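## Task

Move the yellow sponge into the bin marked R6 so that no part of it sticks out past the bin's rim. The robot must not tip over or finish leaning, or the task fails. The sponge must stay in place on its own at the end; if only the robot is holding it there, it does not count.

## Robot and tools

Robot: a Hello Robot Stretch 4 with one arm. It has an omni-wheel base, a lift that slides up a mast, a telescoping arm that reaches forward, a three-joint wrist (yaw, pitch, roll) and a two-finger gripper. It is about 1.6 m tall, and the base rim lies within 0.23 m of the base origin. Cameras: head_camera, head_left_camera, head_right_camera and wrist_camera. Loose objects may sometimes be nudged by an outside push.

Frames: the base frame sits on the floor under the base centre, with x forward, y left and z up. hand_pose is reported in this frame. It is a point between the open fingertips, its axes line up with the base frame when all wrist joints are 0, and it is only approximate. The odometry frame is the base frame as it was when the scene began.

execute_actions(actions, cameras): actions is a list holding one action, or an empty list, which just returns the state and images. An action may contain base, joints or both, plus optional pace and contact_limits. Alternatively it may contain end_of_arm alone. All motions in one action start together.
- base: a single relative move, measured from where the base last reported itself. Use only one of these: {"translate_m": d}, a straight drive in metres, forward positive, -2 to 2. {"strafe_m": d}, a sideways move in metres, left positive, -2 to 2. {"rotate_rad": d}, a turn on the spot in radians, counter-clockwise from above positive, -3.2 to 3.2.
- joints: one object keyed by joint name, each value an absolute target.
  - lift_m: 0 to 1.2 m.
  - arm_m: extension, 0 to 0.55 m.
  - wrist_yaw_rad: -1.134 to 4.276. 0 points forward, positive turns left, 3.14 is stowed, and above 3.4 the arm may block it.
  - wrist_pitch_rad: -1.117 to 4.259. 0 is level and 1.57 points down.
  - wrist_roll_rad: -1.117 to 4.259. Positive turns clockwise as seen from behind.
  - gripper_m: fingertip gap, -0.038 to 0.141 m. Values below 0 press the fingers together.
  The tolerances for done are about 0.004 m for the lift, arm and gripper, 0.02 rad for yaw and roll, and 0.05 rad for pitch. A joint target outside its range is clipped and the result says so. Any other bad value, or an unknown key, rejects the whole call.
- pace: "slow", "default", "fast" or "max". Base speed caps are 0.1, 0.3, 0.4 and 0.6 m/s, and turn caps are 1, 2, 3 and 4 rad/s. A raised lift lowers these caps further.
- contact_limits: {"arm_m": v} with v from 0 (gentlest) to 0.75. The default is 0.5. If the arm pushes harder than this, it stops.
- end_of_arm: "enable_torque" restarts any wrist or gripper motor that has shut itself off.
- cameras: a list of camera names, or ["all"]. Leaving it out or giving null also means all, and [] means none.
One action lasts at most 15 s. A joint or the base left out of an action may still be pressing toward its earlier target.

wait(seconds): 0 to 10 s. Sends no commands and returns the state and images.
zoom_image(camera, region [x0,y0,x1,y1]): gives a closer look at a region of that camera's most recent full image, using pixel coordinates from the top left and at most 504x504.
read_manual(section): returns only the licence texts.
finished_scene(scene): give the number of the current scene. It ends that scene for good, reports whether the task succeeded and loads the next task. Call it only once the object rests in the bin without help from the robot.

Result lines:
- base_status and joint_status: done; off_target (stopped short and may still be pushing); contact_stop_at_<key> (hit something, and the lift, arm or wheels go slack); limit_stop_at_<name> (a built-in limit); time_out; torque_fault (a wrist motor went limp and needs enable_torque).
- limit_stop_at_tilt: the robot leans past 6 degrees and the lift, arm and wheels go slack.
- limit_stop_at_own_body: a self-collision guard. It is likely when the gripper is tipped up (pitch below -0.2) and rolled (roll below -0.4 or above 4).
- on_its_own: anything not commanded in this call. "held at" gives the held target, not the actual position.
- If one call reports a stop, the later tool calls in that same reply are skipped.
- lidar_m: 12 distances in metres, one per 30 degree sector, starting straight ahead and going counter-clockwise (4th is left, 7th behind, 10th right). "-" means nothing is seen, or something is closer than 0.25 m. The lidar misses clear objects and thin legs.
- wrist_depth_mm: a 7x7 grid of depths in mm, 100 to 2000.
- base_odometry: based on wheel turns only. If turned_by_wheels and turned_by_imu differ by more than about 0.1 rad, the base slipped or hit something.
- base_tilt: in degrees, positive when leaning forward or right.
- motor_effort: percent of maximum, with the peak in brackets. These readings are noisy. A firm squeeze shows up in the gripper_m effort, and a load moves the wrist pitch effort further from 0.

Gripping: command a gripper_m smaller than the object's width. The gripper reading alone does not show whether something is held, so confirm with images or effort. If the fingertips jam against a surface below them, raise the lift.

Starting out: to unfold the wrist, send lift_m 0.4 together with wrist_yaw_rad 0.

Avoid:
- Driving or turning with more than 1 kg held and arm_m above 0.2, especially at fast paces, because it can tip the robot.
- Steady pushing with a high gripper.
- Dropping, slamming or hitting objects hard.
- Leaving the robot tilted at the end.
Shorter robot motion time is better.

Each tool is called as name(argument=value, ...), one argument or row to a line, values as JSON.

## Session

execute_actions(
  actions=[],
)

Scene clock: 0.00 s.
base_odometry: x=+0.000 y=+0.000 heading=+0.000 (m, m, rad; odometry frame)
turned_by_wheels: +0.000 (rad since the last result)
turned_by_imu: +0.000 (rad since the last result)
base_tilt: forward=-0.8 right=-0.7 (deg)
lidar_m: 0.93 0.91 0.95 1.30 2.09 1.14 0.79 0.78 0.82 0.84 0.80 0.83
base_status: not commanded
joint_positions: lift_m=+0.126 arm_m=-0.002 wrist_yaw_rad=+3.057 wrist_pitch_rad=-0.002 wrist_roll_rad=-0.018 gripper_m=+0.057
joint_status: not commanded
motor_effort: lift_m=+20 arm_m=+0 wrist_yaw_rad=-1 wrist_pitch_rad=-5 wrist_roll_rad=-1 gripper_m=-2 wheel_0=+0 wheel_1=+0 wheel_2=+0 (%)
hand_pose: x=-0.1107 y=+0.1116 z=+0.3051 quat_wxyz=(+0.042, +0.000, -0.009, +0.999) (m; base frame)
wrist_depth_mm: - 143 991 1138 1366 - 1921 / - 135 991 1160 1397 - 1921 / 109 143 236 1160 1336 - 1983 / 139 150 991 1160 1336 - 1983 / 788 878 991 1160 1430 - 1863 / 798 878 196 1138 196 1397 1464 / 768 759 842 110 866 778 917
pictures: head_camera, head_left_camera, head_right_camera, wrist_camera
Images, in order (width x height): head_camera 420x560, head_left_camera 420x672, head_right_camera 420x672, wrist_camera 616x392.

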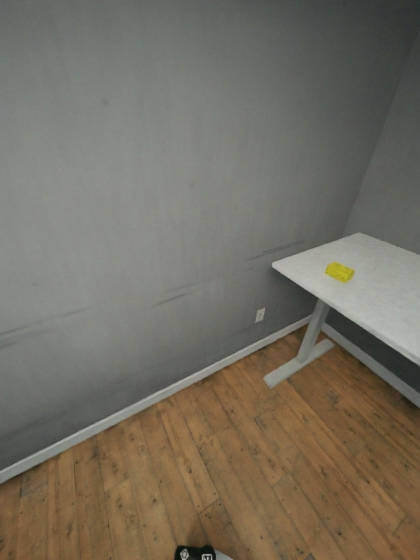

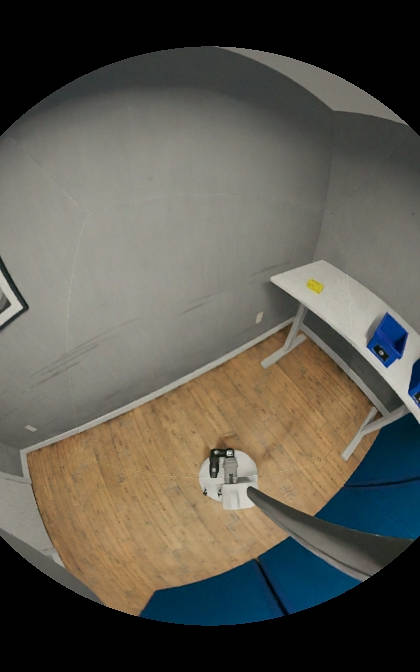

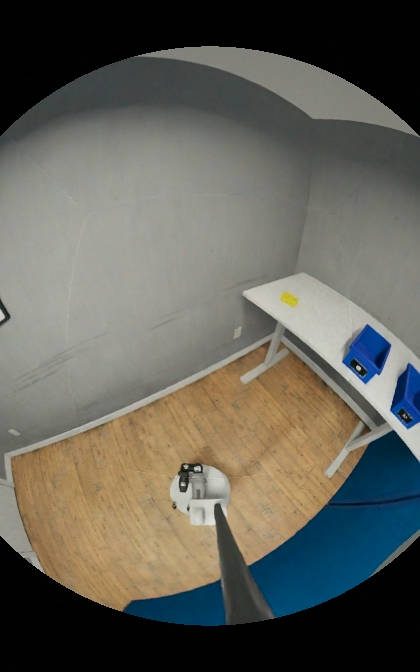

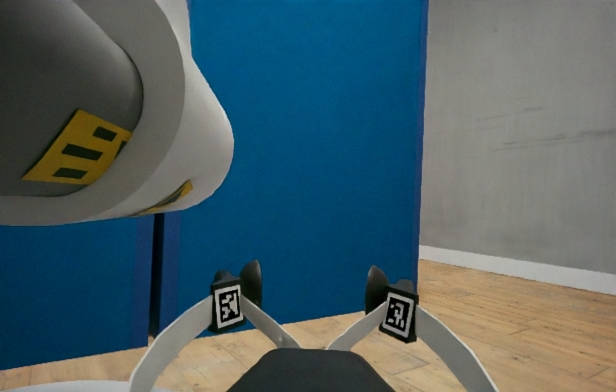

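execute_actions(
  actions=[
    {"base":{"rotate_rad":-1.03},"joints":{"lift_m":0.95,"wrist_yaw_rad":0,"wrist_pitch_rad":0.8,"gripper_m":0.14},"pace":"fast"},
  ],
)

Scene clock: 4.13 s.
base_odometry: x=+0.000 y=+0.000 heading=-1.030 (m, m, rad; odometry frame)
turned_by_wheels: -1.030 (rad since the last result)
turned_by_imu: -1.030 (rad since the last result)
base_tilt: forward=-0.7 right=-0.7 (deg)
lidar_m: 0.79 0.84 0.93 0.91 0.95 1.33 2.08 1.10 0.81 0.77 0.82 0.83
base_status: done
joint_positions: lift_m=+0.143 arm_m=-0.002 wrist_yaw_rad=+2.762 wrist_pitch_rad=+0.299 wrist_roll_rad=-0.018 gripper_m=+0.140
joint_status: lift_m limit_stop_at_own_body (moved +0.017 of +0.824); wrist_yaw_rad limit_stop_at_own_body (moved -0.295 of -3.057); wrist_pitch_rad limit_stop_at_own_body (moved +0.301 of +0.802); the others done
on_its_own: wrist_yaw_rad is held at +2.762, not at your +0.000, since a limit_stop_at_own_body; wrist_pitch_rad is held at +0.297, not at your +0.800, since a limit_stop_at_own_body; lift_m is slack since a limit_stop_at_own_body (your +0.950 is given up); arm_m is slack since a limit_stop_at_own_body
motor_effort: lift_m=+20(25) arm_m=+0(0) wrist_yaw_rad=+0(5) wrist_pitch_rad=-5(6) wrist_roll_rad=-2(1) gripper_m=+1(2) wheel_0=+0(9) wheel_1=+0(7) wheel_2=-2(7) (%)
hand_pose: x=-0.0543 y=+0.1834 z=+0.2365 quat_wxyz=(+0.185, -0.148, +0.019, +0.971) (m; base frame)
wrist_depth_mm: 246 1921 - - 1499 1060 842 / 1863 - - - 1499 1078 854 / 1921 - - - 1464 1078 866 / 1160 1205 1229 1255 1281 1060 866 / 788 809 831 831 854 891 842 / 240 211 225 634 647 213 668 / 193 196 199 110 517 496 525
pictures: head_camera, head_left_camera, head_right_camera, wrist_camera
Images, in order (width x height): head_camera 420x560, head_left_camera 420x672, head_right_camera 420x672, wrist_camera 616x392.

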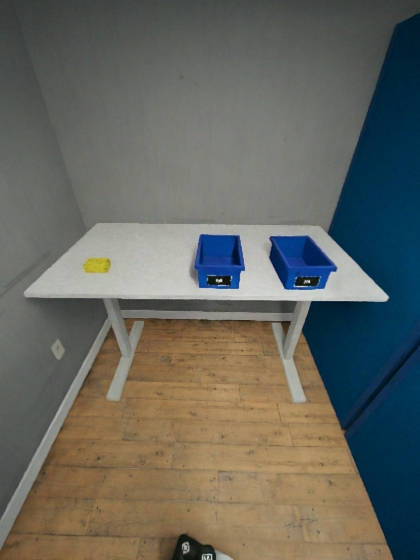

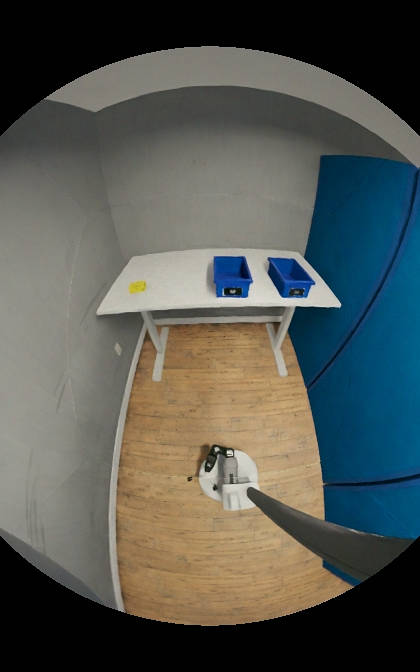

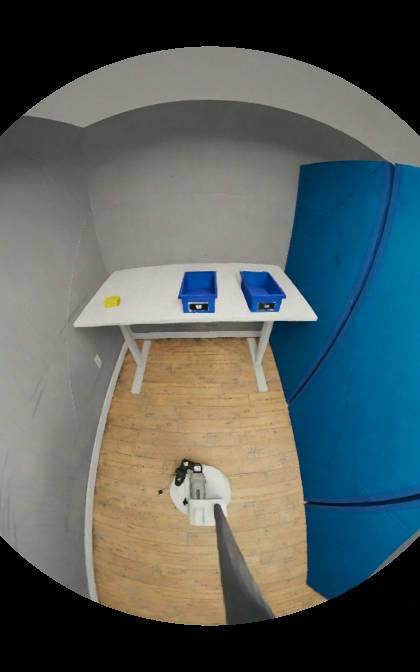

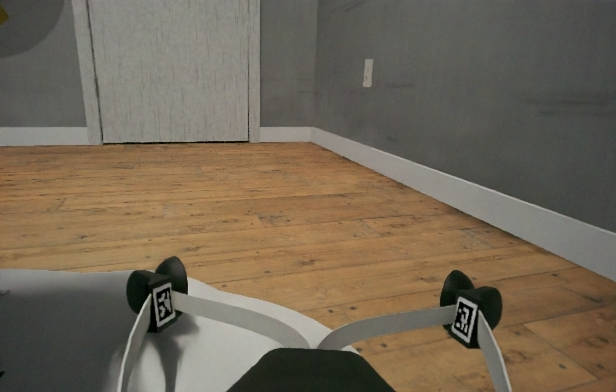

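zoom_image(
  camera="head_camera",
  region=[60,220,360,310],
)

execute_actions(
  actions=[
    {"joints":{"lift_m":0.5,"wrist_pitch_rad":0,"gripper_m":0.06},"pace":"fast"},
  ],
  cameras=[],
)

execute_actions(
  actions=[
    {"joints":{"lift_m":1.04,"wrist_yaw_rad":0,"wrist_pitch_rad":0.8,"gripper_m":0.14},"base":{"strafe_m":0.4},"pace":"fast"},
  ],
)

Region (60, 220, 360, 310) of head_camera's 420x560 image, scaled by 1.680, with more detail than that image has; it fills the top 151 rows of this view, and the rest is white.

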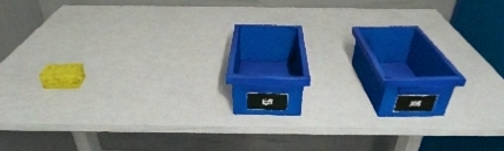

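Scene clock: 7.17 s.
base_odometry: x=+0.000 y=+0.000 heading=-1.030 (m, m, rad; odometry frame)
turned_by_wheels: +0.000 (rad since the last result)
turned_by_imu: +0.000 (rad since the last result)
base_tilt: forward=-0.8 right=-0.6 (deg)
lidar_m: 0.80 0.84 0.93 0.89 0.95 1.34 2.09 1.11 0.82 0.78 0.80 0.85
base_status: not commanded
joint_positions: lift_m=+0.500 arm_m=-0.002 wrist_yaw_rad=+2.762 wrist_pitch_rad=+0.002 wrist_roll_rad=-0.018 gripper_m=+0.060
joint_status: all done
on_its_own: wrist_yaw_rad is held at +2.762, not at your +0.000, since a limit_stop_at_own_body; arm_m is slack since a limit_stop_at_own_body
motor_effort: lift_m=+23(27) arm_m=+0(0) wrist_yaw_rad=-1(0) wrist_pitch_rad=-6(11) wrist_roll_rad=-1(2) gripper_m=-1(5) wheel_0=+0(1) wheel_1=+0(0) wheel_2=-2(2) (%)
hand_pose: x=-0.0662 y=+0.1881 z=+0.6773 quat_wxyz=(+0.189, -0.003, -0.009, +0.982) (m; base frame)
wrist_depth_mm: 1983 - - - 1537 1118 878 / 168 - - - 1537 1078 866 / 180 - - - 1576 1098 866 / 1921 - - - 1537 1078 866 / 1983 - - - 1499 1060 842 / 1921 - 197 - 196 1060 854 / 1618 1537 1708 110 1336 960 842
pictures: none
No camera images: the call's "cameras" was empty. Leave "cameras" out to get every camera's image.

Scene clock: 9.60 s.
base_odometry: x=+0.343 y=+0.206 heading=-1.030 (m, m, rad; odometry frame)
turned_by_wheels: +0.000 (rad since the last result)
turned_by_imu: -0.001 (rad since the last result)
base_tilt: forward=-0.7 right=-0.6 (deg)
lidar_m: 0.81 0.71 0.53 0.51 0.53 0.74 2.08 1.67 1.22 1.17 1.16 0.83
base_status: done
joint_positions: lift_m=+1.040 arm_m=-0.002 wrist_yaw_rad=+0.000 wrist_pitch_rad=+0.802 wrist_roll_rad=-0.018 gripper_m=+0.140
joint_status: all done
on_its_own: arm_m is slack since a limit_stop_at_own_body
motor_effort: lift_m=+23(26) arm_m=+0(0) wrist_yaw_rad=-1(10) wrist_pitch_rad=-4(4) wrist_roll_rad=-1(1) gripper_m=-1(2) wheel_0=+3(14) wheel_1=-2(12) wheel_2=-1(3) (%)
hand_pose: x=+0.3701 y=-0.0873 z=+1.0107 quat_wxyz=(+0.921, -0.008, +0.390, +0.004) (m; base frame)
wrist_depth_mm: 741 647 634 640 647 627 603 / 842 1205 1537 1576 1537 1537 1499 / 842 1229 1708 1708 1756 1708 1661 / 866 1281 1661 1708 1708 1756 1576 / 866 1205 1499 1537 1499 1537 1464 / 878 212 1255 1308 1308 213 1308 / 891 1138 1182 110 1205 1160 1205
pictures: head_camera, head_left_camera, head_right_camera, wrist_camera
Images, in order (width x height): head_camera 420x560, head_left_camera 420x672, head_right_camera 420x672, wrist_camera 616x392.

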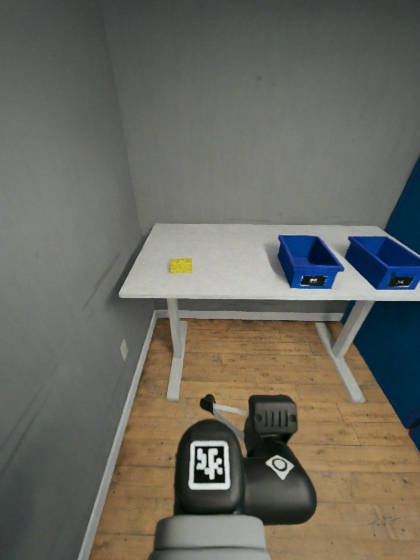

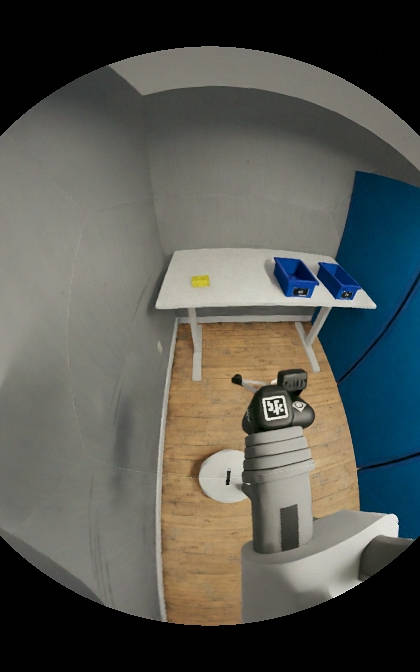

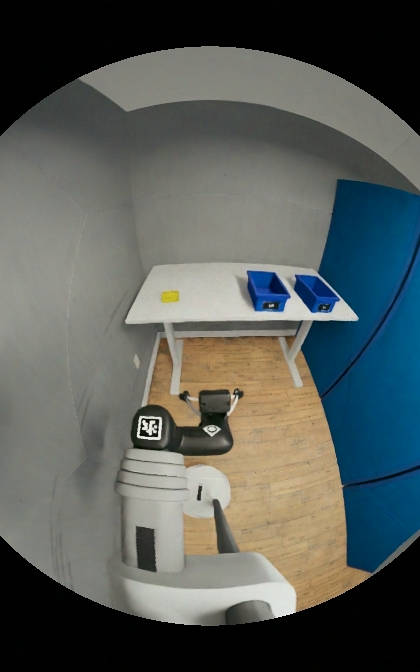

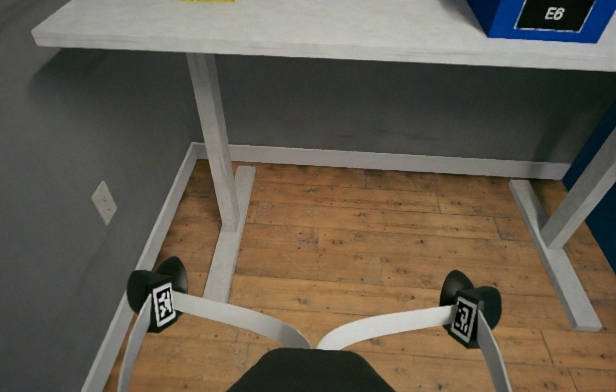

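execute_actions(
  actions=[
    {"joints":{"lift_m":1.15,"wrist_yaw_rad":0.1,"wrist_pitch_rad":1.2},"base":{"strafe_m":0.2},"pace":"fast"},
  ],
  cameras=[],
)

execute_actions(
  actions=[
    {"joints":{"arm_m":0.2},"base":{"translate_m":0.4},"pace":"fast"},
  ],
)

Scene clock: 13.50 s.
base_odometry: x=+0.514 y=+0.309 heading=-1.030 (m, m, rad; odometry frame)
turned_by_wheels: +0.000 (rad since the last result)
turned_by_imu: -0.001 (rad since the last result)
base_tilt: forward=-0.8 right=-0.6 (deg)
lidar_m: 0.81 0.43 0.32 0.29 0.32 0.46 1.42 2.16 1.43 1.38 1.16 0.84
base_status: done
joint_positions: lift_m=+1.150 arm_m=-0.002 wrist_yaw_rad=+0.100 wrist_pitch_rad=+1.201 wrist_roll_rad=-0.018 gripper_m=+0.140
joint_status: all done
on_its_own: arm_m is slack since a limit_stop_at_own_body
motor_effort: lift_m=+24(25) arm_m=+1(0) wrist_yaw_rad=+0(6) wrist_pitch_rad=-2(1) wrist_roll_rad=-2(1) gripper_m=-1(1) wheel_0=-1(12) wheel_1=-1(9) wheel_2=-1(0) (%)
hand_pose: x=+0.2819 y=-0.0766 z=+1.0590 quat_wxyz=(+0.824, -0.035, +0.564, +0.046) (m; base frame)
wrist_depth_mm: 504 707 1138 1708 1661 1661 1618 / 517 723 1255 1576 1576 1576 1618 / 535 759 1336 1499 1499 1464 1464 / 554 788 1397 1430 1430 1366 1430 / 564 778 1281 1308 1308 1336 1366 / 585 707 1255 1255 1255 214 1255 / 603 891 1182 110 1205 1182 1182
pictures: none
No camera images: the call's "cameras" was empty. Leave "cameras" out to get every camera's image.

Scene clock: 16.27 s.
base_odometry: x=+0.720 y=-0.034 heading=-1.030 (m, m, rad; odometry frame)
turned_by_wheels: +0.000 (rad since the last result)
turned_by_imu: +0.001 (rad since the last result)
base_tilt: forward=-0.7 right=-0.7 (deg)
lidar_m: 0.42 0.40 0.31 0.29 0.31 0.46 1.36 1.93 1.44 1.39 0.60 0.45
base_status: done
joint_positions: lift_m=+1.150 arm_m=+0.198 wrist_yaw_rad=+0.100 wrist_pitch_rad=+1.201 wrist_roll_rad=-0.018 gripper_m=+0.140
joint_status: all done
motor_effort: lift_m=+23(23) arm_m=+9(9) wrist_yaw_rad=+0(0) wrist_pitch_rad=-1(2) wrist_roll_rad=-2(1) gripper_m=+1(0) wheel_0=+4(7) wheel_1=+2(7) wheel_2=+0(9) (%)
hand_pose: x=+0.4819 y=-0.0766 z=+1.0590 quat_wxyz=(+0.824, -0.036, +0.564, +0.046) (m; base frame)
wrist_depth_mm: 484 569 442 436 439 442 445 / 496 418 410 410 410 410 413 / 508 387 387 334 379 389 387 / 488 364 366 362 362 368 364 / 351 345 345 345 345 345 345 / 484 320 322 327 327 212 329 / 574 878 1182 110 315 307 310
pictures: head_camera, head_left_camera, head_right_camera, wrist_camera
Images, in order (width x height): head_camera 420x560, head_left_camera 420x672, head_right_camera 420x672, wrist_camera 616x392.

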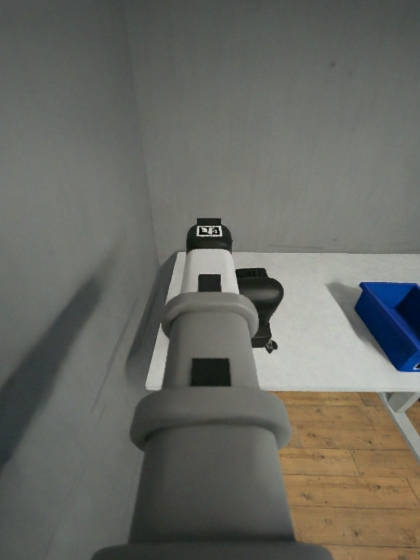

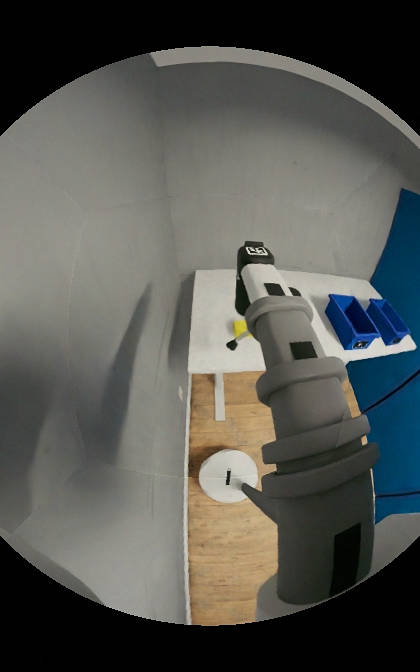

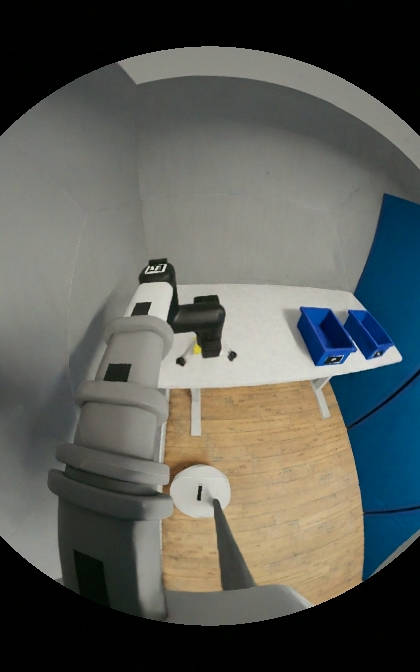

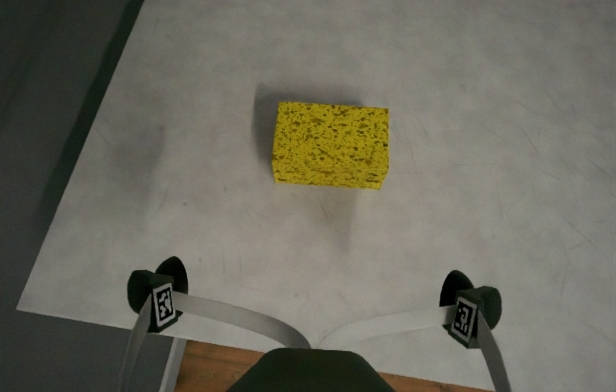

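execute_actions(
  actions=[
    {"joints":{"arm_m":0.305,"lift_m":1.115},"base":{"strafe_m":-0.022}},
  ],
  cameras=["wrist_camera"],
)

execute_actions(
  actions=[
    {"joints":{"lift_m":1.07}},
  ],
  cameras=["wrist_camera","head_right_camera"],
)

Scene clock: 19.27 s.
base_odometry: x=+0.702 y=-0.045 heading=-1.030 (m, m, rad; odometry frame)
turned_by_wheels: +0.000 (rad since the last result)
turned_by_imu: +0.000 (rad since the last result)
base_tilt: forward=-0.8 right=-0.6 (deg)
lidar_m: 0.42 0.44 0.32 0.30 0.34 0.49 1.49 1.91 1.42 1.35 0.61 0.44
base_status: done
joint_positions: lift_m=+1.115 arm_m=+0.303 wrist_yaw_rad=+0.100 wrist_pitch_rad=+1.201 wrist_roll_rad=-0.018 gripper_m=+0.140
joint_status: all done
motor_effort: lift_m=+16(22) arm_m=+9(9) wrist_yaw_rad=-1(1) wrist_pitch_rad=-2(2) wrist_roll_rad=-1(1) gripper_m=+0(0) wheel_0=-1(10) wheel_1=+0(9) wheel_2=+0(0) (%)
hand_pose: x=+0.5869 y=-0.0766 z=+1.0246 quat_wxyz=(+0.824, -0.036, +0.564, +0.046) (m; base frame)
wrist_depth_mm: 504 392 397 397 394 397 394 / 480 368 370 368 370 370 373 / 351 345 347 345 349 347 349 / 327 325 329 278 325 327 329 / 310 309 267 265 309 310 310 / 293 287 289 290 294 212 294 / 278 279 281 110 279 278 281
pictures: wrist_camera
Images, in order (width x height): wrist_camera 616x392.

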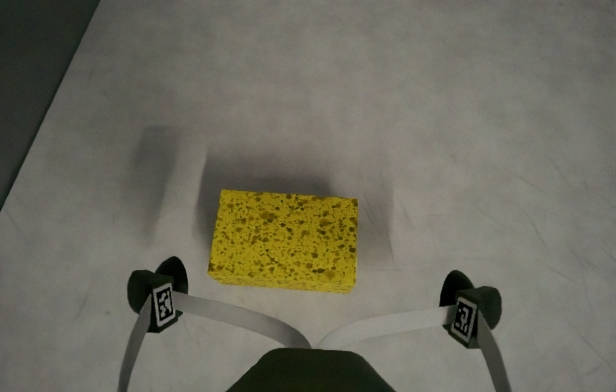

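Scene clock: 20.33 s.
base_odometry: x=+0.702 y=-0.045 heading=-1.030 (m, m, rad; odometry frame)
turned_by_wheels: +0.000 (rad since the last result)
turned_by_imu: +0.000 (rad since the last result)
base_tilt: forward=-0.8 right=-0.6 (deg)
lidar_m: 0.42 0.44 0.32 0.31 0.33 0.48 1.43 1.91 1.41 1.36 0.61 0.43
base_status: not commanded
joint_positions: lift_m=+1.070 arm_m=+0.303 wrist_yaw_rad=+0.100 wrist_pitch_rad=+1.201 wrist_roll_rad=-0.018 gripper_m=+0.140
joint_status: all done
motor_effort: lift_m=+16(16) arm_m=+9(9) wrist_yaw_rad=-1(1) wrist_pitch_rad=-1(2) wrist_roll_rad=-1(2) gripper_m=-1(0) wheel_0=-1(1) wheel_1=+0(0) wheel_2=+0(0) (%)
hand_pose: x=+0.5869 y=-0.0766 z=+0.9796 quat_wxyz=(+0.824, -0.036, +0.564, +0.046) (m; base frame)
wrist_depth_mm: 347 336 336 336 336 338 336 / 312 312 314 314 314 315 317 / 296 294 294 296 296 296 297 / 279 278 233 231 278 278 279 / 263 264 220 220 264 265 263 / 249 245 245 250 251 213 250 / 237 238 238 110 238 236 238
pictures: head_right_camera, wrist_camera
Images, in order (width x height): head_right_camera 420x672, wrist_camera 616x392.

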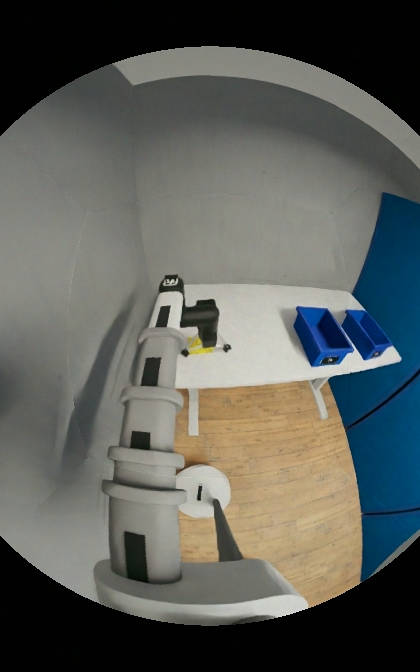

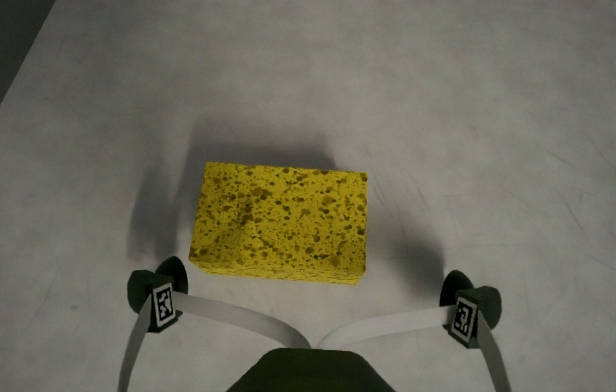

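execute_actions(
  actions=[
    {"joints":{"arm_m":0.335},"base":{"strafe_m":0.02}},
  ],
  cameras=[],
)

execute_actions(
  actions=[
    {"joints":{"lift_m":1.046}},
  ],
  cameras=["wrist_camera"],
)

execute_actions(
  actions=[
    {"joints":{"gripper_m":0.04}},
  ],
  cameras=["wrist_camera"],
)

Scene clock: 22.53 s.
base_odometry: x=+0.719 y=-0.035 heading=-1.030 (m, m, rad; odometry frame)
turned_by_wheels: +0.000 (rad since the last result)
turned_by_imu: +0.000 (rad since the last result)
base_tilt: forward=-0.7 right=-0.7 (deg)
lidar_m: 0.42 0.41 0.30 0.29 0.32 0.46 1.40 1.96 1.44 1.37 0.60 0.44
base_status: done
joint_positions: lift_m=+1.070 arm_m=+0.333 wrist_yaw_rad=+0.100 wrist_pitch_rad=+1.201 wrist_roll_rad=-0.018 gripper_m=+0.140
joint_status: all done
motor_effort: lift_m=+16(16) arm_m=+9(9) wrist_yaw_rad=-2(2) wrist_pitch_rad=-2(2) wrist_roll_rad=-1(1) gripper_m=+0(1) wheel_0=-1(11) wheel_1=-1(10) wheel_2=+0(1) (%)
hand_pose: x=+0.6169 y=-0.0766 z=+0.9796 quat_wxyz=(+0.824, -0.036, +0.564, +0.046) (m; base frame)
wrist_depth_mm: 445 334 334 338 334 338 336 / 319 314 314 314 312 317 314 / 293 296 294 297 297 296 297 / 277 278 279 278 279 279 277 / 263 263 223 218 222 264 263 / 249 243 208 207 208 213 250 / 238 237 238 110 238 235 238
pictures: none
No camera images: the call's "cameras" was empty. Leave "cameras" out to get every camera's image.

Scene clock: 23.40 s.
base_odometry: x=+0.719 y=-0.035 heading=-1.030 (m, m, rad; odometry frame)
turned_by_wheels: +0.000 (rad since the last result)
turned_by_imu: +0.000 (rad since the last result)
base_tilt: forward=-0.8 right=-0.7 (deg)
lidar_m: 0.42 0.42 0.31 0.28 0.32 0.46 1.39 1.96 1.43 1.37 0.60 0.44
base_status: not commanded
joint_positions: lift_m=+1.047 arm_m=+0.333 wrist_yaw_rad=+0.097 wrist_pitch_rad=+1.200 wrist_roll_rad=-0.018 gripper_m=+0.140
joint_status: all done
motor_effort: lift_m=+4(16) arm_m=+9(9) wrist_yaw_rad=+8(8) wrist_pitch_rad=+0(2) wrist_roll_rad=-1(1) gripper_m=+0(2) wheel_0=+0(0) wheel_1=-1(1) wheel_2=-1(1) (%)
hand_pose: x=+0.6168 y=-0.0769 z=+0.9567 quat_wxyz=(+0.824, -0.035, +0.564, +0.045) (m; base frame)
wrist_depth_mm: 430 319 319 319 320 320 322 / 297 298 297 298 298 300 300 / 277 278 278 279 279 281 281 / 262 262 264 263 265 264 264 / 247 247 206 202 207 248 250 / 234 211 193 191 195 212 236 / 222 223 224 110 224 222 225
pictures: wrist_camera
Images, in order (width x height): wrist_camera 616x392.

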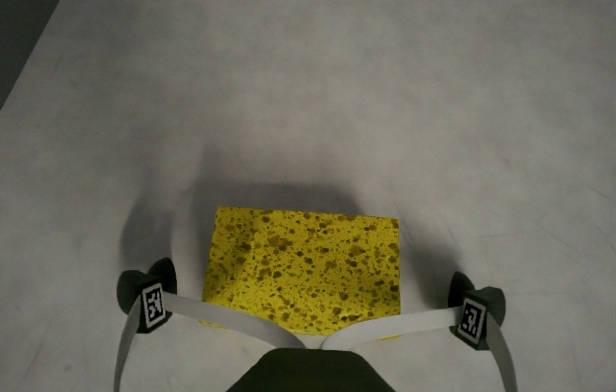

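Scene clock: 25.40 s.
base_odometry: x=+0.719 y=-0.035 heading=-1.030 (m, m, rad; odometry frame)
turned_by_wheels: +0.000 (rad since the last result)
turned_by_imu: +0.000 (rad since the last result)
base_tilt: forward=-0.7 right=-0.7 (deg)
lidar_m: 0.43 0.43 0.30 0.28 0.31 0.48 1.38 1.94 1.43 1.39 0.62 0.45
base_status: not commanded
joint_positions: lift_m=+1.047 arm_m=+0.334 wrist_yaw_rad=+0.101 wrist_pitch_rad=+1.192 wrist_roll_rad=-0.018 gripper_m=+0.040
joint_status: all done
motor_effort: lift_m=+13(13) arm_m=+7(9) wrist_yaw_rad=-5(12) wrist_pitch_rad=+23(30) wrist_roll_rad=-2(4) gripper_m=-21(18) wheel_0=+1(0) wheel_1=+0(1) wheel_2=-1(2) (%)
hand_pose: x=+0.6195 y=-0.0762 z=+0.9567 quat_wxyz=(+0.826, -0.036, +0.560, +0.047) (m; base frame)
wrist_depth_mm: 427 310 314 314 315 314 317 / 293 294 291 294 294 296 296 / 272 274 276 274 274 274 276 / 257 257 257 258 258 259 260 / 243 243 197 193 195 244 245 / 229 225 183 183 185 229 230 / 219 216 216 110 216 215 218
pictures: wrist_camera
Images, in order (width x height): wrist_camera 616x392.

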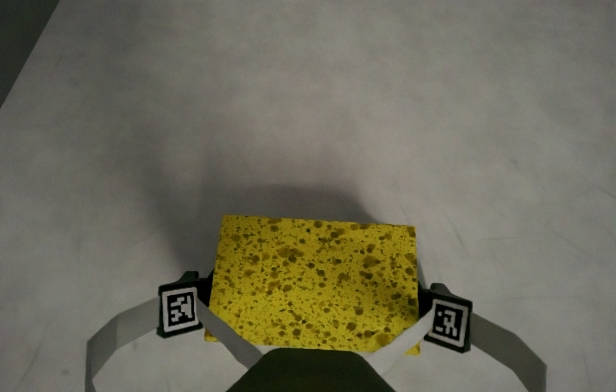

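execute_actions(
  actions=[
    {"joints":{"lift_m":1.2}},
  ],
  cameras=[],
)

execute_actions(
  actions=[
    {"joints":{"arm_m":0.05,"wrist_pitch_rad":0.9},"base":{"strafe_m":-0.2},"pace":"fast"},
  ],
  cameras=[],
)

execute_actions(
  actions=[
    {"base":{"strafe_m":-0.53},"joints":{"wrist_yaw_rad":0},"pace":"fast"},
  ],
)

zoom_image(
  camera="head_camera",
  region=[0,250,420,450],
)

Scene clock: 30.00 s.
base_odometry: x=+0.719 y=-0.035 heading=-1.030 (m, m, rad; odometry frame)
turned_by_wheels: +0.000 (rad since the last result)
turned_by_imu: +0.000 (rad since the last result)
base_tilt: forward=-0.7 right=-0.6 (deg)
lidar_m: 0.41 0.43 0.30 0.30 0.31 0.46 1.39 1.96 1.45 1.36 0.60 0.45
base_status: not commanded
joint_positions: lift_m=+1.198 arm_m=+0.334 wrist_yaw_rad=+0.101 wrist_pitch_rad=+1.201 wrist_roll_rad=-0.018 gripper_m=+0.040
joint_status: all done
joint sent to its limit — the command would take lift_m past its upper limit, so that joint was sent only as far as its limit.
motor_effort: lift_m=+23(26) arm_m=+8(7) wrist_yaw_rad=-3(4) wrist_pitch_rad=-2(23) wrist_roll_rad=-2(2) gripper_m=-19(19) wheel_0=+0(0) wheel_1=-1(0) wheel_2=-1(1) (%)
hand_pose: x=+0.6171 y=-0.0765 z=+1.1077 quat_wxyz=(+0.824, -0.036, +0.564, +0.046) (m; base frame)
wrist_depth_mm: 480 627 504 508 504 504 508 / 496 597 469 469 469 469 473 / 500 442 439 442 442 439 445 / 525 415 418 418 418 415 415 / 517 394 198 194 196 394 394 / 496 370 185 183 185 375 373 / 359 353 351 110 349 347 355
pictures: none
No camera images: the call's "cameras" was empty. Leave "cameras" out to get every camera's image.

Scene clock: 31.93 s.
base_odometry: x=+0.547 y=-0.138 heading=-1.030 (m, m, rad; odometry frame)
turned_by_wheels: +0.000 (rad since the last result)
turned_by_imu: +0.001 (rad since the last result)
base_tilt: forward=-0.7 right=-0.6 (deg)
lidar_m: 0.42 0.44 0.51 0.49 0.52 0.77 2.40 1.67 1.23 1.18 0.60 0.44
base_status: done
joint_positions: lift_m=+1.198 arm_m=+0.052 wrist_yaw_rad=+0.100 wrist_pitch_rad=+0.902 wrist_roll_rad=-0.018 gripper_m=+0.040
joint_status: all done
motor_effort: lift_m=+23(24) arm_m=-9(7) wrist_yaw_rad=-2(2) wrist_pitch_rad=-4(7) wrist_roll_rad=-2(1) gripper_m=-19(20) wheel_0=+0(11) wheel_1=+0(10) wheel_2=+0(2) (%)
hand_pose: x=+0.4093 y=-0.0692 z=+1.1504 quat_wxyz=(+0.899, -0.030, +0.435, +0.049) (m; base frame)
wrist_depth_mm: 715 854 809 809 820 831 831 / 732 676 691 691 691 691 707 / 668 591 591 597 609 609 508 / 517 521 525 525 530 535 496 / 462 469 198 194 195 480 462 / 442 421 185 183 185 430 424 / 842 1229 1281 110 394 389 394
pictures: none
No camera images: the call's "cameras" was empty. Leave "cameras" out to get every camera's image.

Scene clock: 35.03 s.
base_odometry: x=+0.093 y=-0.411 heading=-1.030 (m, m, rad; odometry frame)
turned_by_wheels: +0.000 (rad since the last result)
turned_by_imu: +0.002 (rad since the last result)
base_tilt: forward=-0.7 right=-0.7 (deg)
lidar_m: 0.42 0.45 0.60 1.01 1.08 1.52 2.50 0.94 0.67 0.64 0.60 0.43
base_status: done
joint_positions: lift_m=+1.198 arm_m=+0.052 wrist_yaw_rad=+0.000 wrist_pitch_rad=+0.902 wrist_roll_rad=-0.018 gripper_m=+0.040
joint_status: all done
motor_effort: lift_m=+23(24) arm_m=-9(9) wrist_yaw_rad=-2(7) wrist_pitch_rad=-4(4) wrist_roll_rad=-1(2) gripper_m=-19(18) wheel_0=+1(10) wheel_1=+1(10) wheel_2=+0(1) (%)
hand_pose: x=+0.4015 y=-0.0873 z=+1.1505 quat_wxyz=(+0.900, -0.008, +0.436, +0.004) (m; base frame)
wrist_depth_mm: 798 809 809 798 820 831 878 / 676 525 530 691 661 517 707 / 591 517 574 603 574 574 473 / 415 500 512 525 512 530 439 / 366 345 198 193 196 473 399 / 421 407 184 183 185 340 415 / 1281 1255 1255 110 399 413 413
pictures: head_camera, head_left_camera, head_right_camera, wrist_camera
Images, in order (width x height): head_camera 420x560, head_left_camera 420x672, head_right_camera 420x672, wrist_camera 616x392.

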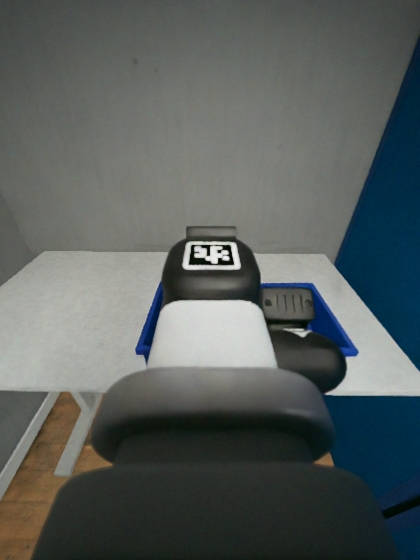

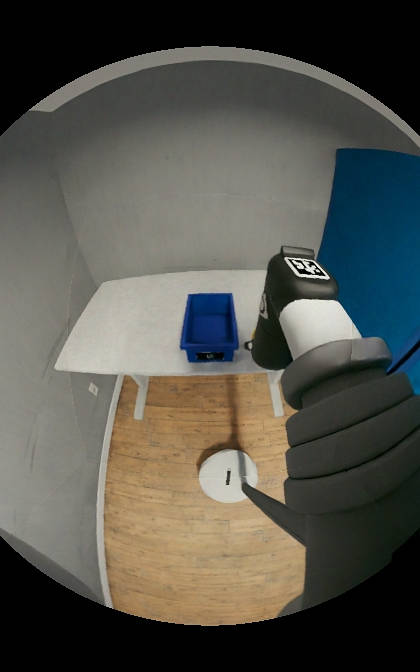

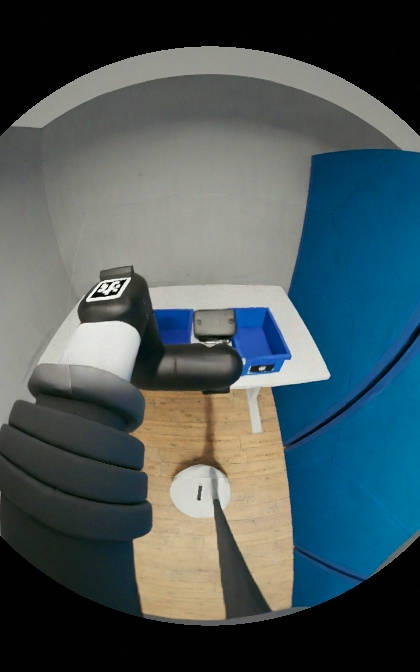

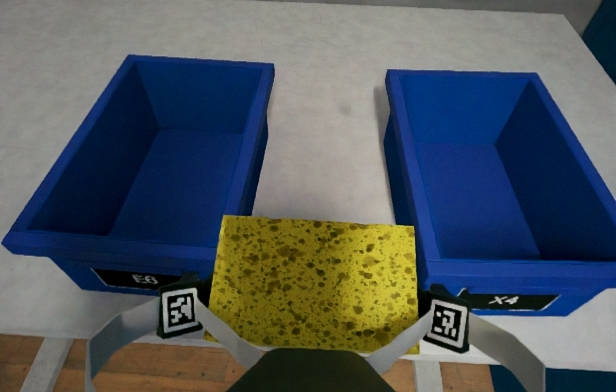

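Region (0, 250, 420, 450) of head_camera's 420x560 image, scaled by 1.200, with more detail than that image has; it fills the top 240 rows of this view, and the rest is white.

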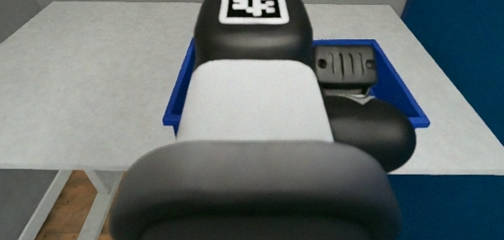

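execute_actions(
  actions=[
    {"base":{"translate_m":-0.9},"joints":{"arm_m":0,"lift_m":0.55},"pace":"fast"},
  ],
  cameras=[],
)

execute_actions(
  actions=[
    {"base":{"rotate_rad":-2.4},"joints":{"wrist_pitch_rad":0.5},"pace":"fast"},
  ],
)

Scene clock: 40.87 s.
base_odometry: x=-0.370 y=+0.361 heading=-1.030 (m, m, rad; odometry frame)
turned_by_wheels: +0.000 (rad since the last result)
turned_by_imu: +0.000 (rad since the last result)
base_tilt: forward=-0.7 right=-0.7 (deg)
lidar_m: 1.31 1.37 1.07 1.04 1.10 1.58 1.58 0.88 0.66 0.63 0.66 0.95
base_status: done
joint_positions: lift_m=+0.550 arm_m=+0.002 wrist_yaw_rad=+0.000 wrist_pitch_rad=+0.901 wrist_roll_rad=-0.018 gripper_m=+0.040
joint_status: all done
motor_effort: lift_m=+17(21) arm_m=-9(10) wrist_yaw_rad=+0(2) wrist_pitch_rad=-4(4) wrist_roll_rad=-2(1) gripper_m=-18(19) wheel_0=-2(6) wheel_1=-3(6) wheel_2=+0(9) (%)
hand_pose: x=+0.3515 y=-0.0874 z=+0.5022 quat_wxyz=(+0.900, -0.008, +0.436, +0.004) (m; base frame)
wrist_depth_mm: 1366 1397 1397 1430 1397 1397 976 / 1182 1182 1160 1229 1229 1229 960 / 1008 1042 1042 1042 1042 1042 931 / 891 917 917 931 931 931 878 / 809 809 197 194 196 842 831 / 732 723 185 183 185 750 750 / 668 668 668 110 654 661 683
pictures: none
No camera images: the call's "cameras" was empty. Leave "cameras" out to get every camera's image.

Scene clock: 42.97 s.
base_odometry: x=-0.370 y=+0.361 heading=+2.853 (m, m, rad; odometry frame)
turned_by_wheels: -2.400 (rad since the last result)
turned_by_imu: -2.400 (rad since the last result)
base_tilt: forward=-0.7 right=-0.6 (deg)
lidar_m: 0.75 0.64 0.64 0.73 1.27 1.32 1.23 1.04 1.03 1.23 1.57 1.59
base_status: done
joint_positions: lift_m=+0.550 arm_m=+0.002 wrist_yaw_rad=+0.000 wrist_pitch_rad=+0.502 wrist_roll_rad=-0.018 gripper_m=+0.040
joint_status: all done
motor_effort: lift_m=+18(18) arm_m=-9(9) wrist_yaw_rad=-1(1) wrist_pitch_rad=-5(9) wrist_roll_rad=-1(2) gripper_m=-21(20) wheel_0=+3(8) wheel_1=+0(8) wheel_2=+0(9) (%)
hand_pose: x=+0.4254 y=-0.0874 z=+0.5896 quat_wxyz=(+0.969, -0.009, +0.248, +0.002) (m; base frame)
wrist_depth_mm: 433 500 580 1921 1537 1281 1098 / 452 525 615 1983 1618 1336 1182 / 473 549 654 - 1708 1430 1182 / 500 585 699 1576 1576 1464 1281 / 525 615 198 194 196 1281 1255 / 554 597 184 183 185 1078 1060 / 580 699 798 110 831 842 878
pictures: head_camera, head_left_camera, head_right_camera, wrist_camera
Images, in order (width x height): head_camera 420x560, head_left_camera 420x672, head_right_camera 420x672, wrist_camera 616x392.

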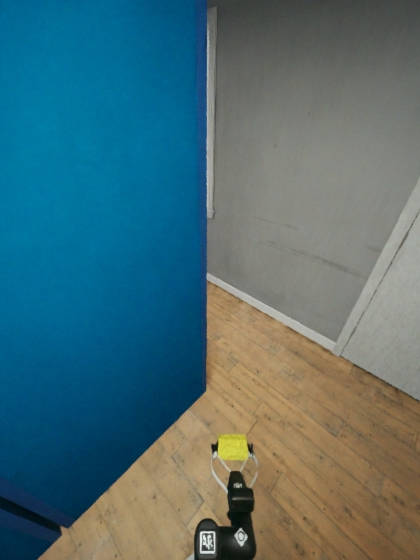

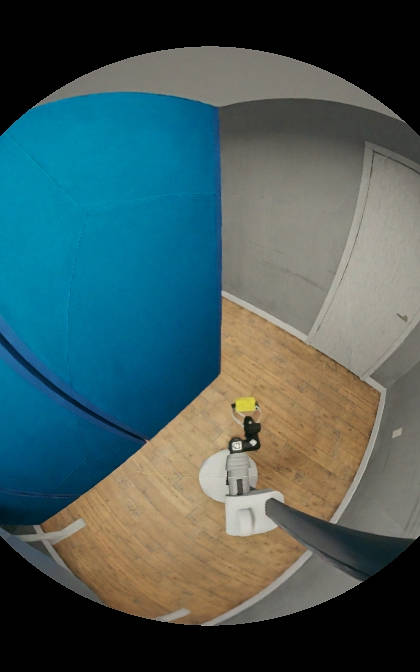

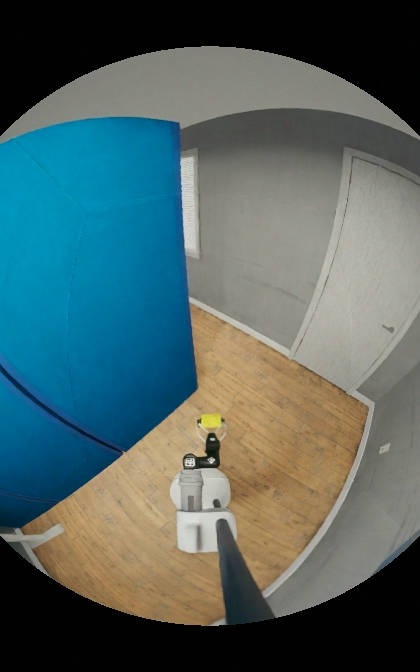

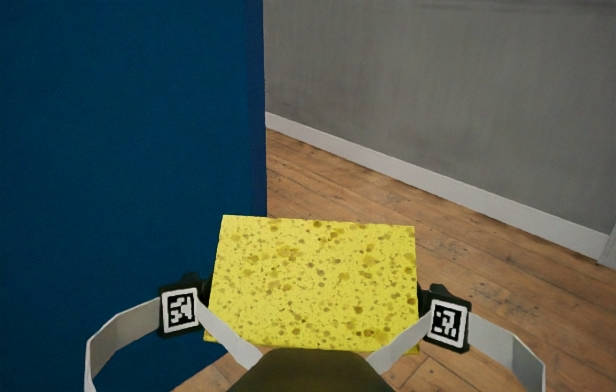

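execute_actions(
  actions=[
    {"base":{"rotate_rad":0.83},"joints":{"wrist_pitch_rad":0.9},"pace":"fast"},
  ],
  cameras=[],
)

execute_actions(
  actions=[
    {"base":{"strafe_m":-1.1},"pace":"max"},
  ],
  cameras=[],
)

execute_actions(
  actions=[
    {"base":{"translate_m":0.9},"pace":"fast"},
  ],
)

Scene clock: 45.43 s.
base_odometry: x=-0.370 y=+0.361 heading=-2.600 (m, m, rad; odometry frame)
turned_by_wheels: +0.830 (rad since the last result)
turned_by_imu: +0.830 (rad since the last result)
base_tilt: forward=-0.7 right=-0.6 (deg)
lidar_m: 0.63 0.66 0.95 1.31 1.39 1.08 1.05 1.10 1.53 1.57 0.90 0.65
base_status: done
joint_positions: lift_m=+0.550 arm_m=+0.002 wrist_yaw_rad=+0.000 wrist_pitch_rad=+0.901 wrist_roll_rad=-0.018 gripper_m=+0.040
joint_status: all done
motor_effort: lift_m=+18(18) arm_m=-9(9) wrist_yaw_rad=-1(1) wrist_pitch_rad=-3(3) wrist_roll_rad=-2(1) gripper_m=-19(19) wheel_0=+0(10) wheel_1=-2(10) wheel_2=+2(9) (%)
hand_pose: x=+0.3515 y=-0.0874 z=+0.5022 quat_wxyz=(+0.900, -0.008, +0.436, +0.004) (m; base frame)
wrist_depth_mm: 442 433 427 421 413 407 402 / 504 492 484 477 469 459 455 / 591 580 559 549 539 530 517 / 707 683 668 654 634 615 609 / 798 798 198 194 197 759 732 / 741 732 185 182 185 750 759 / 676 668 668 110 647 668 691
pictures: none
No camera images: the call's "cameras" was empty. Leave "cameras" out to get every camera's image.

Scene clock: 48.97 s.
base_odometry: x=-0.938 y=+1.303 heading=-2.600 (m, m, rad; odometry frame)
turned_by_wheels: +0.000 (rad since the last result)
turned_by_imu: +0.004 (rad since the last result)
base_tilt: forward=-0.7 right=-0.7 (deg)
lidar_m: 2.32 0.73 0.90 2.41 1.51 1.13 1.09 0.68 0.51 0.49 0.53 0.75
base_status: done
joint_positions: lift_m=+0.550 arm_m=+0.002 wrist_yaw_rad=+0.000 wrist_pitch_rad=+0.901 wrist_roll_rad=-0.018 gripper_m=+0.040
joint_status: not commanded
motor_effort: lift_m=+18(18) arm_m=-9(9) wrist_yaw_rad=-1(1) wrist_pitch_rad=-4(3) wrist_roll_rad=-1(1) gripper_m=-19(18) wheel_0=-1(13) wheel_1=+0(15) wheel_2=+0(2) (%)
hand_pose: x=+0.3515 y=-0.0874 z=+0.5021 quat_wxyz=(+0.900, -0.008, +0.436, +0.004) (m; base frame)
wrist_depth_mm: 683 1336 1430 1464 1430 1182 759 / 691 1008 1205 1205 1205 1118 750 / 699 960 1060 1042 1060 1025 732 / 707 904 904 917 931 904 723 / 788 820 198 193 196 831 707 / 741 732 185 183 185 750 691 / 676 668 668 110 661 668 654
pictures: none
No camera images: the call's "cameras" was empty. Leave "cameras" out to get every camera's image.

Scene clock: 52.50 s.
base_odometry: x=-1.709 y=+0.839 heading=-2.600 (m, m, rad; odometry frame)
turned_by_wheels: +0.000 (rad since the last result)
turned_by_imu: +0.001 (rad since the last result)
base_tilt: forward=-0.7 right=-0.7 (deg)
lidar_m: 2.01 2.06 0.37 0.36 0.40 2.07 1.96 0.76 0.55 0.53 0.58 0.76
base_status: done
joint_positions: lift_m=+0.550 arm_m=+0.002 wrist_yaw_rad=+0.000 wrist_pitch_rad=+0.901 wrist_roll_rad=-0.018 gripper_m=+0.040
joint_status: not commanded
motor_effort: lift_m=+18(18) arm_m=-9(9) wrist_yaw_rad=-1(1) wrist_pitch_rad=-3(3) wrist_roll_rad=-1(1) gripper_m=-18(20) wheel_0=+2(7) wheel_1=+2(6) wheel_2=+2(13) (%)
hand_pose: x=+0.3515 y=-0.0874 z=+0.5021 quat_wxyz=(+0.900, -0.008, +0.436, +0.004) (m; base frame)
wrist_depth_mm: 1366 1366 1430 1430 1430 1281 820 / 1182 1205 1182 1160 1205 1138 798 / 1025 1008 1025 1042 1060 1025 788 / 904 904 917 917 931 931 768 / 809 820 198 193 196 831 750 / 732 732 185 182 185 759 715 / 668 668 676 110 661 654 668
pictures: head_camera, head_left_camera, head_right_camera, wrist_camera
Images, in order (width x height): head_camera 420x560, head_left_camera 420x672, head_right_camera 420x672, wrist_camera 616x392.

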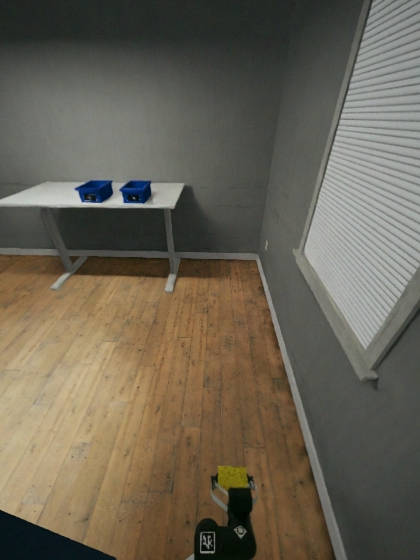

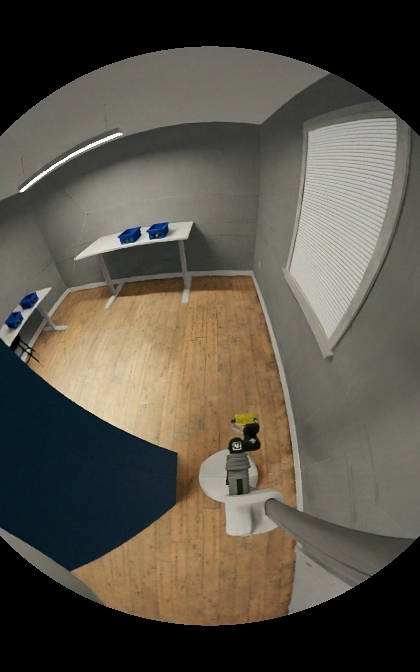

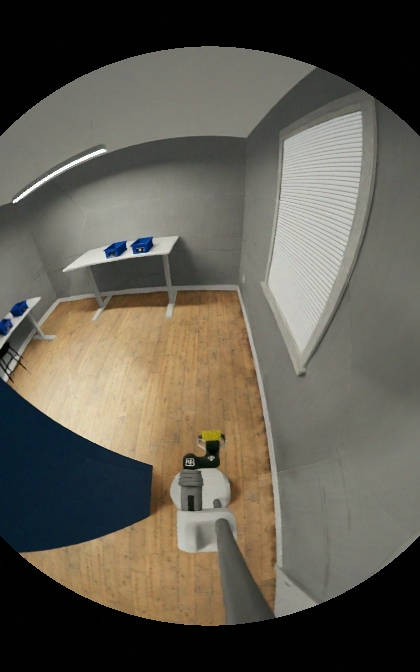

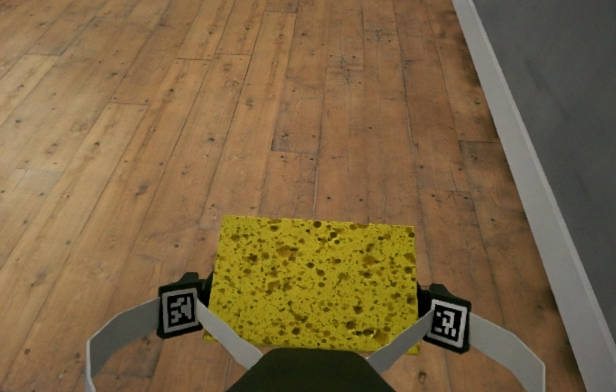

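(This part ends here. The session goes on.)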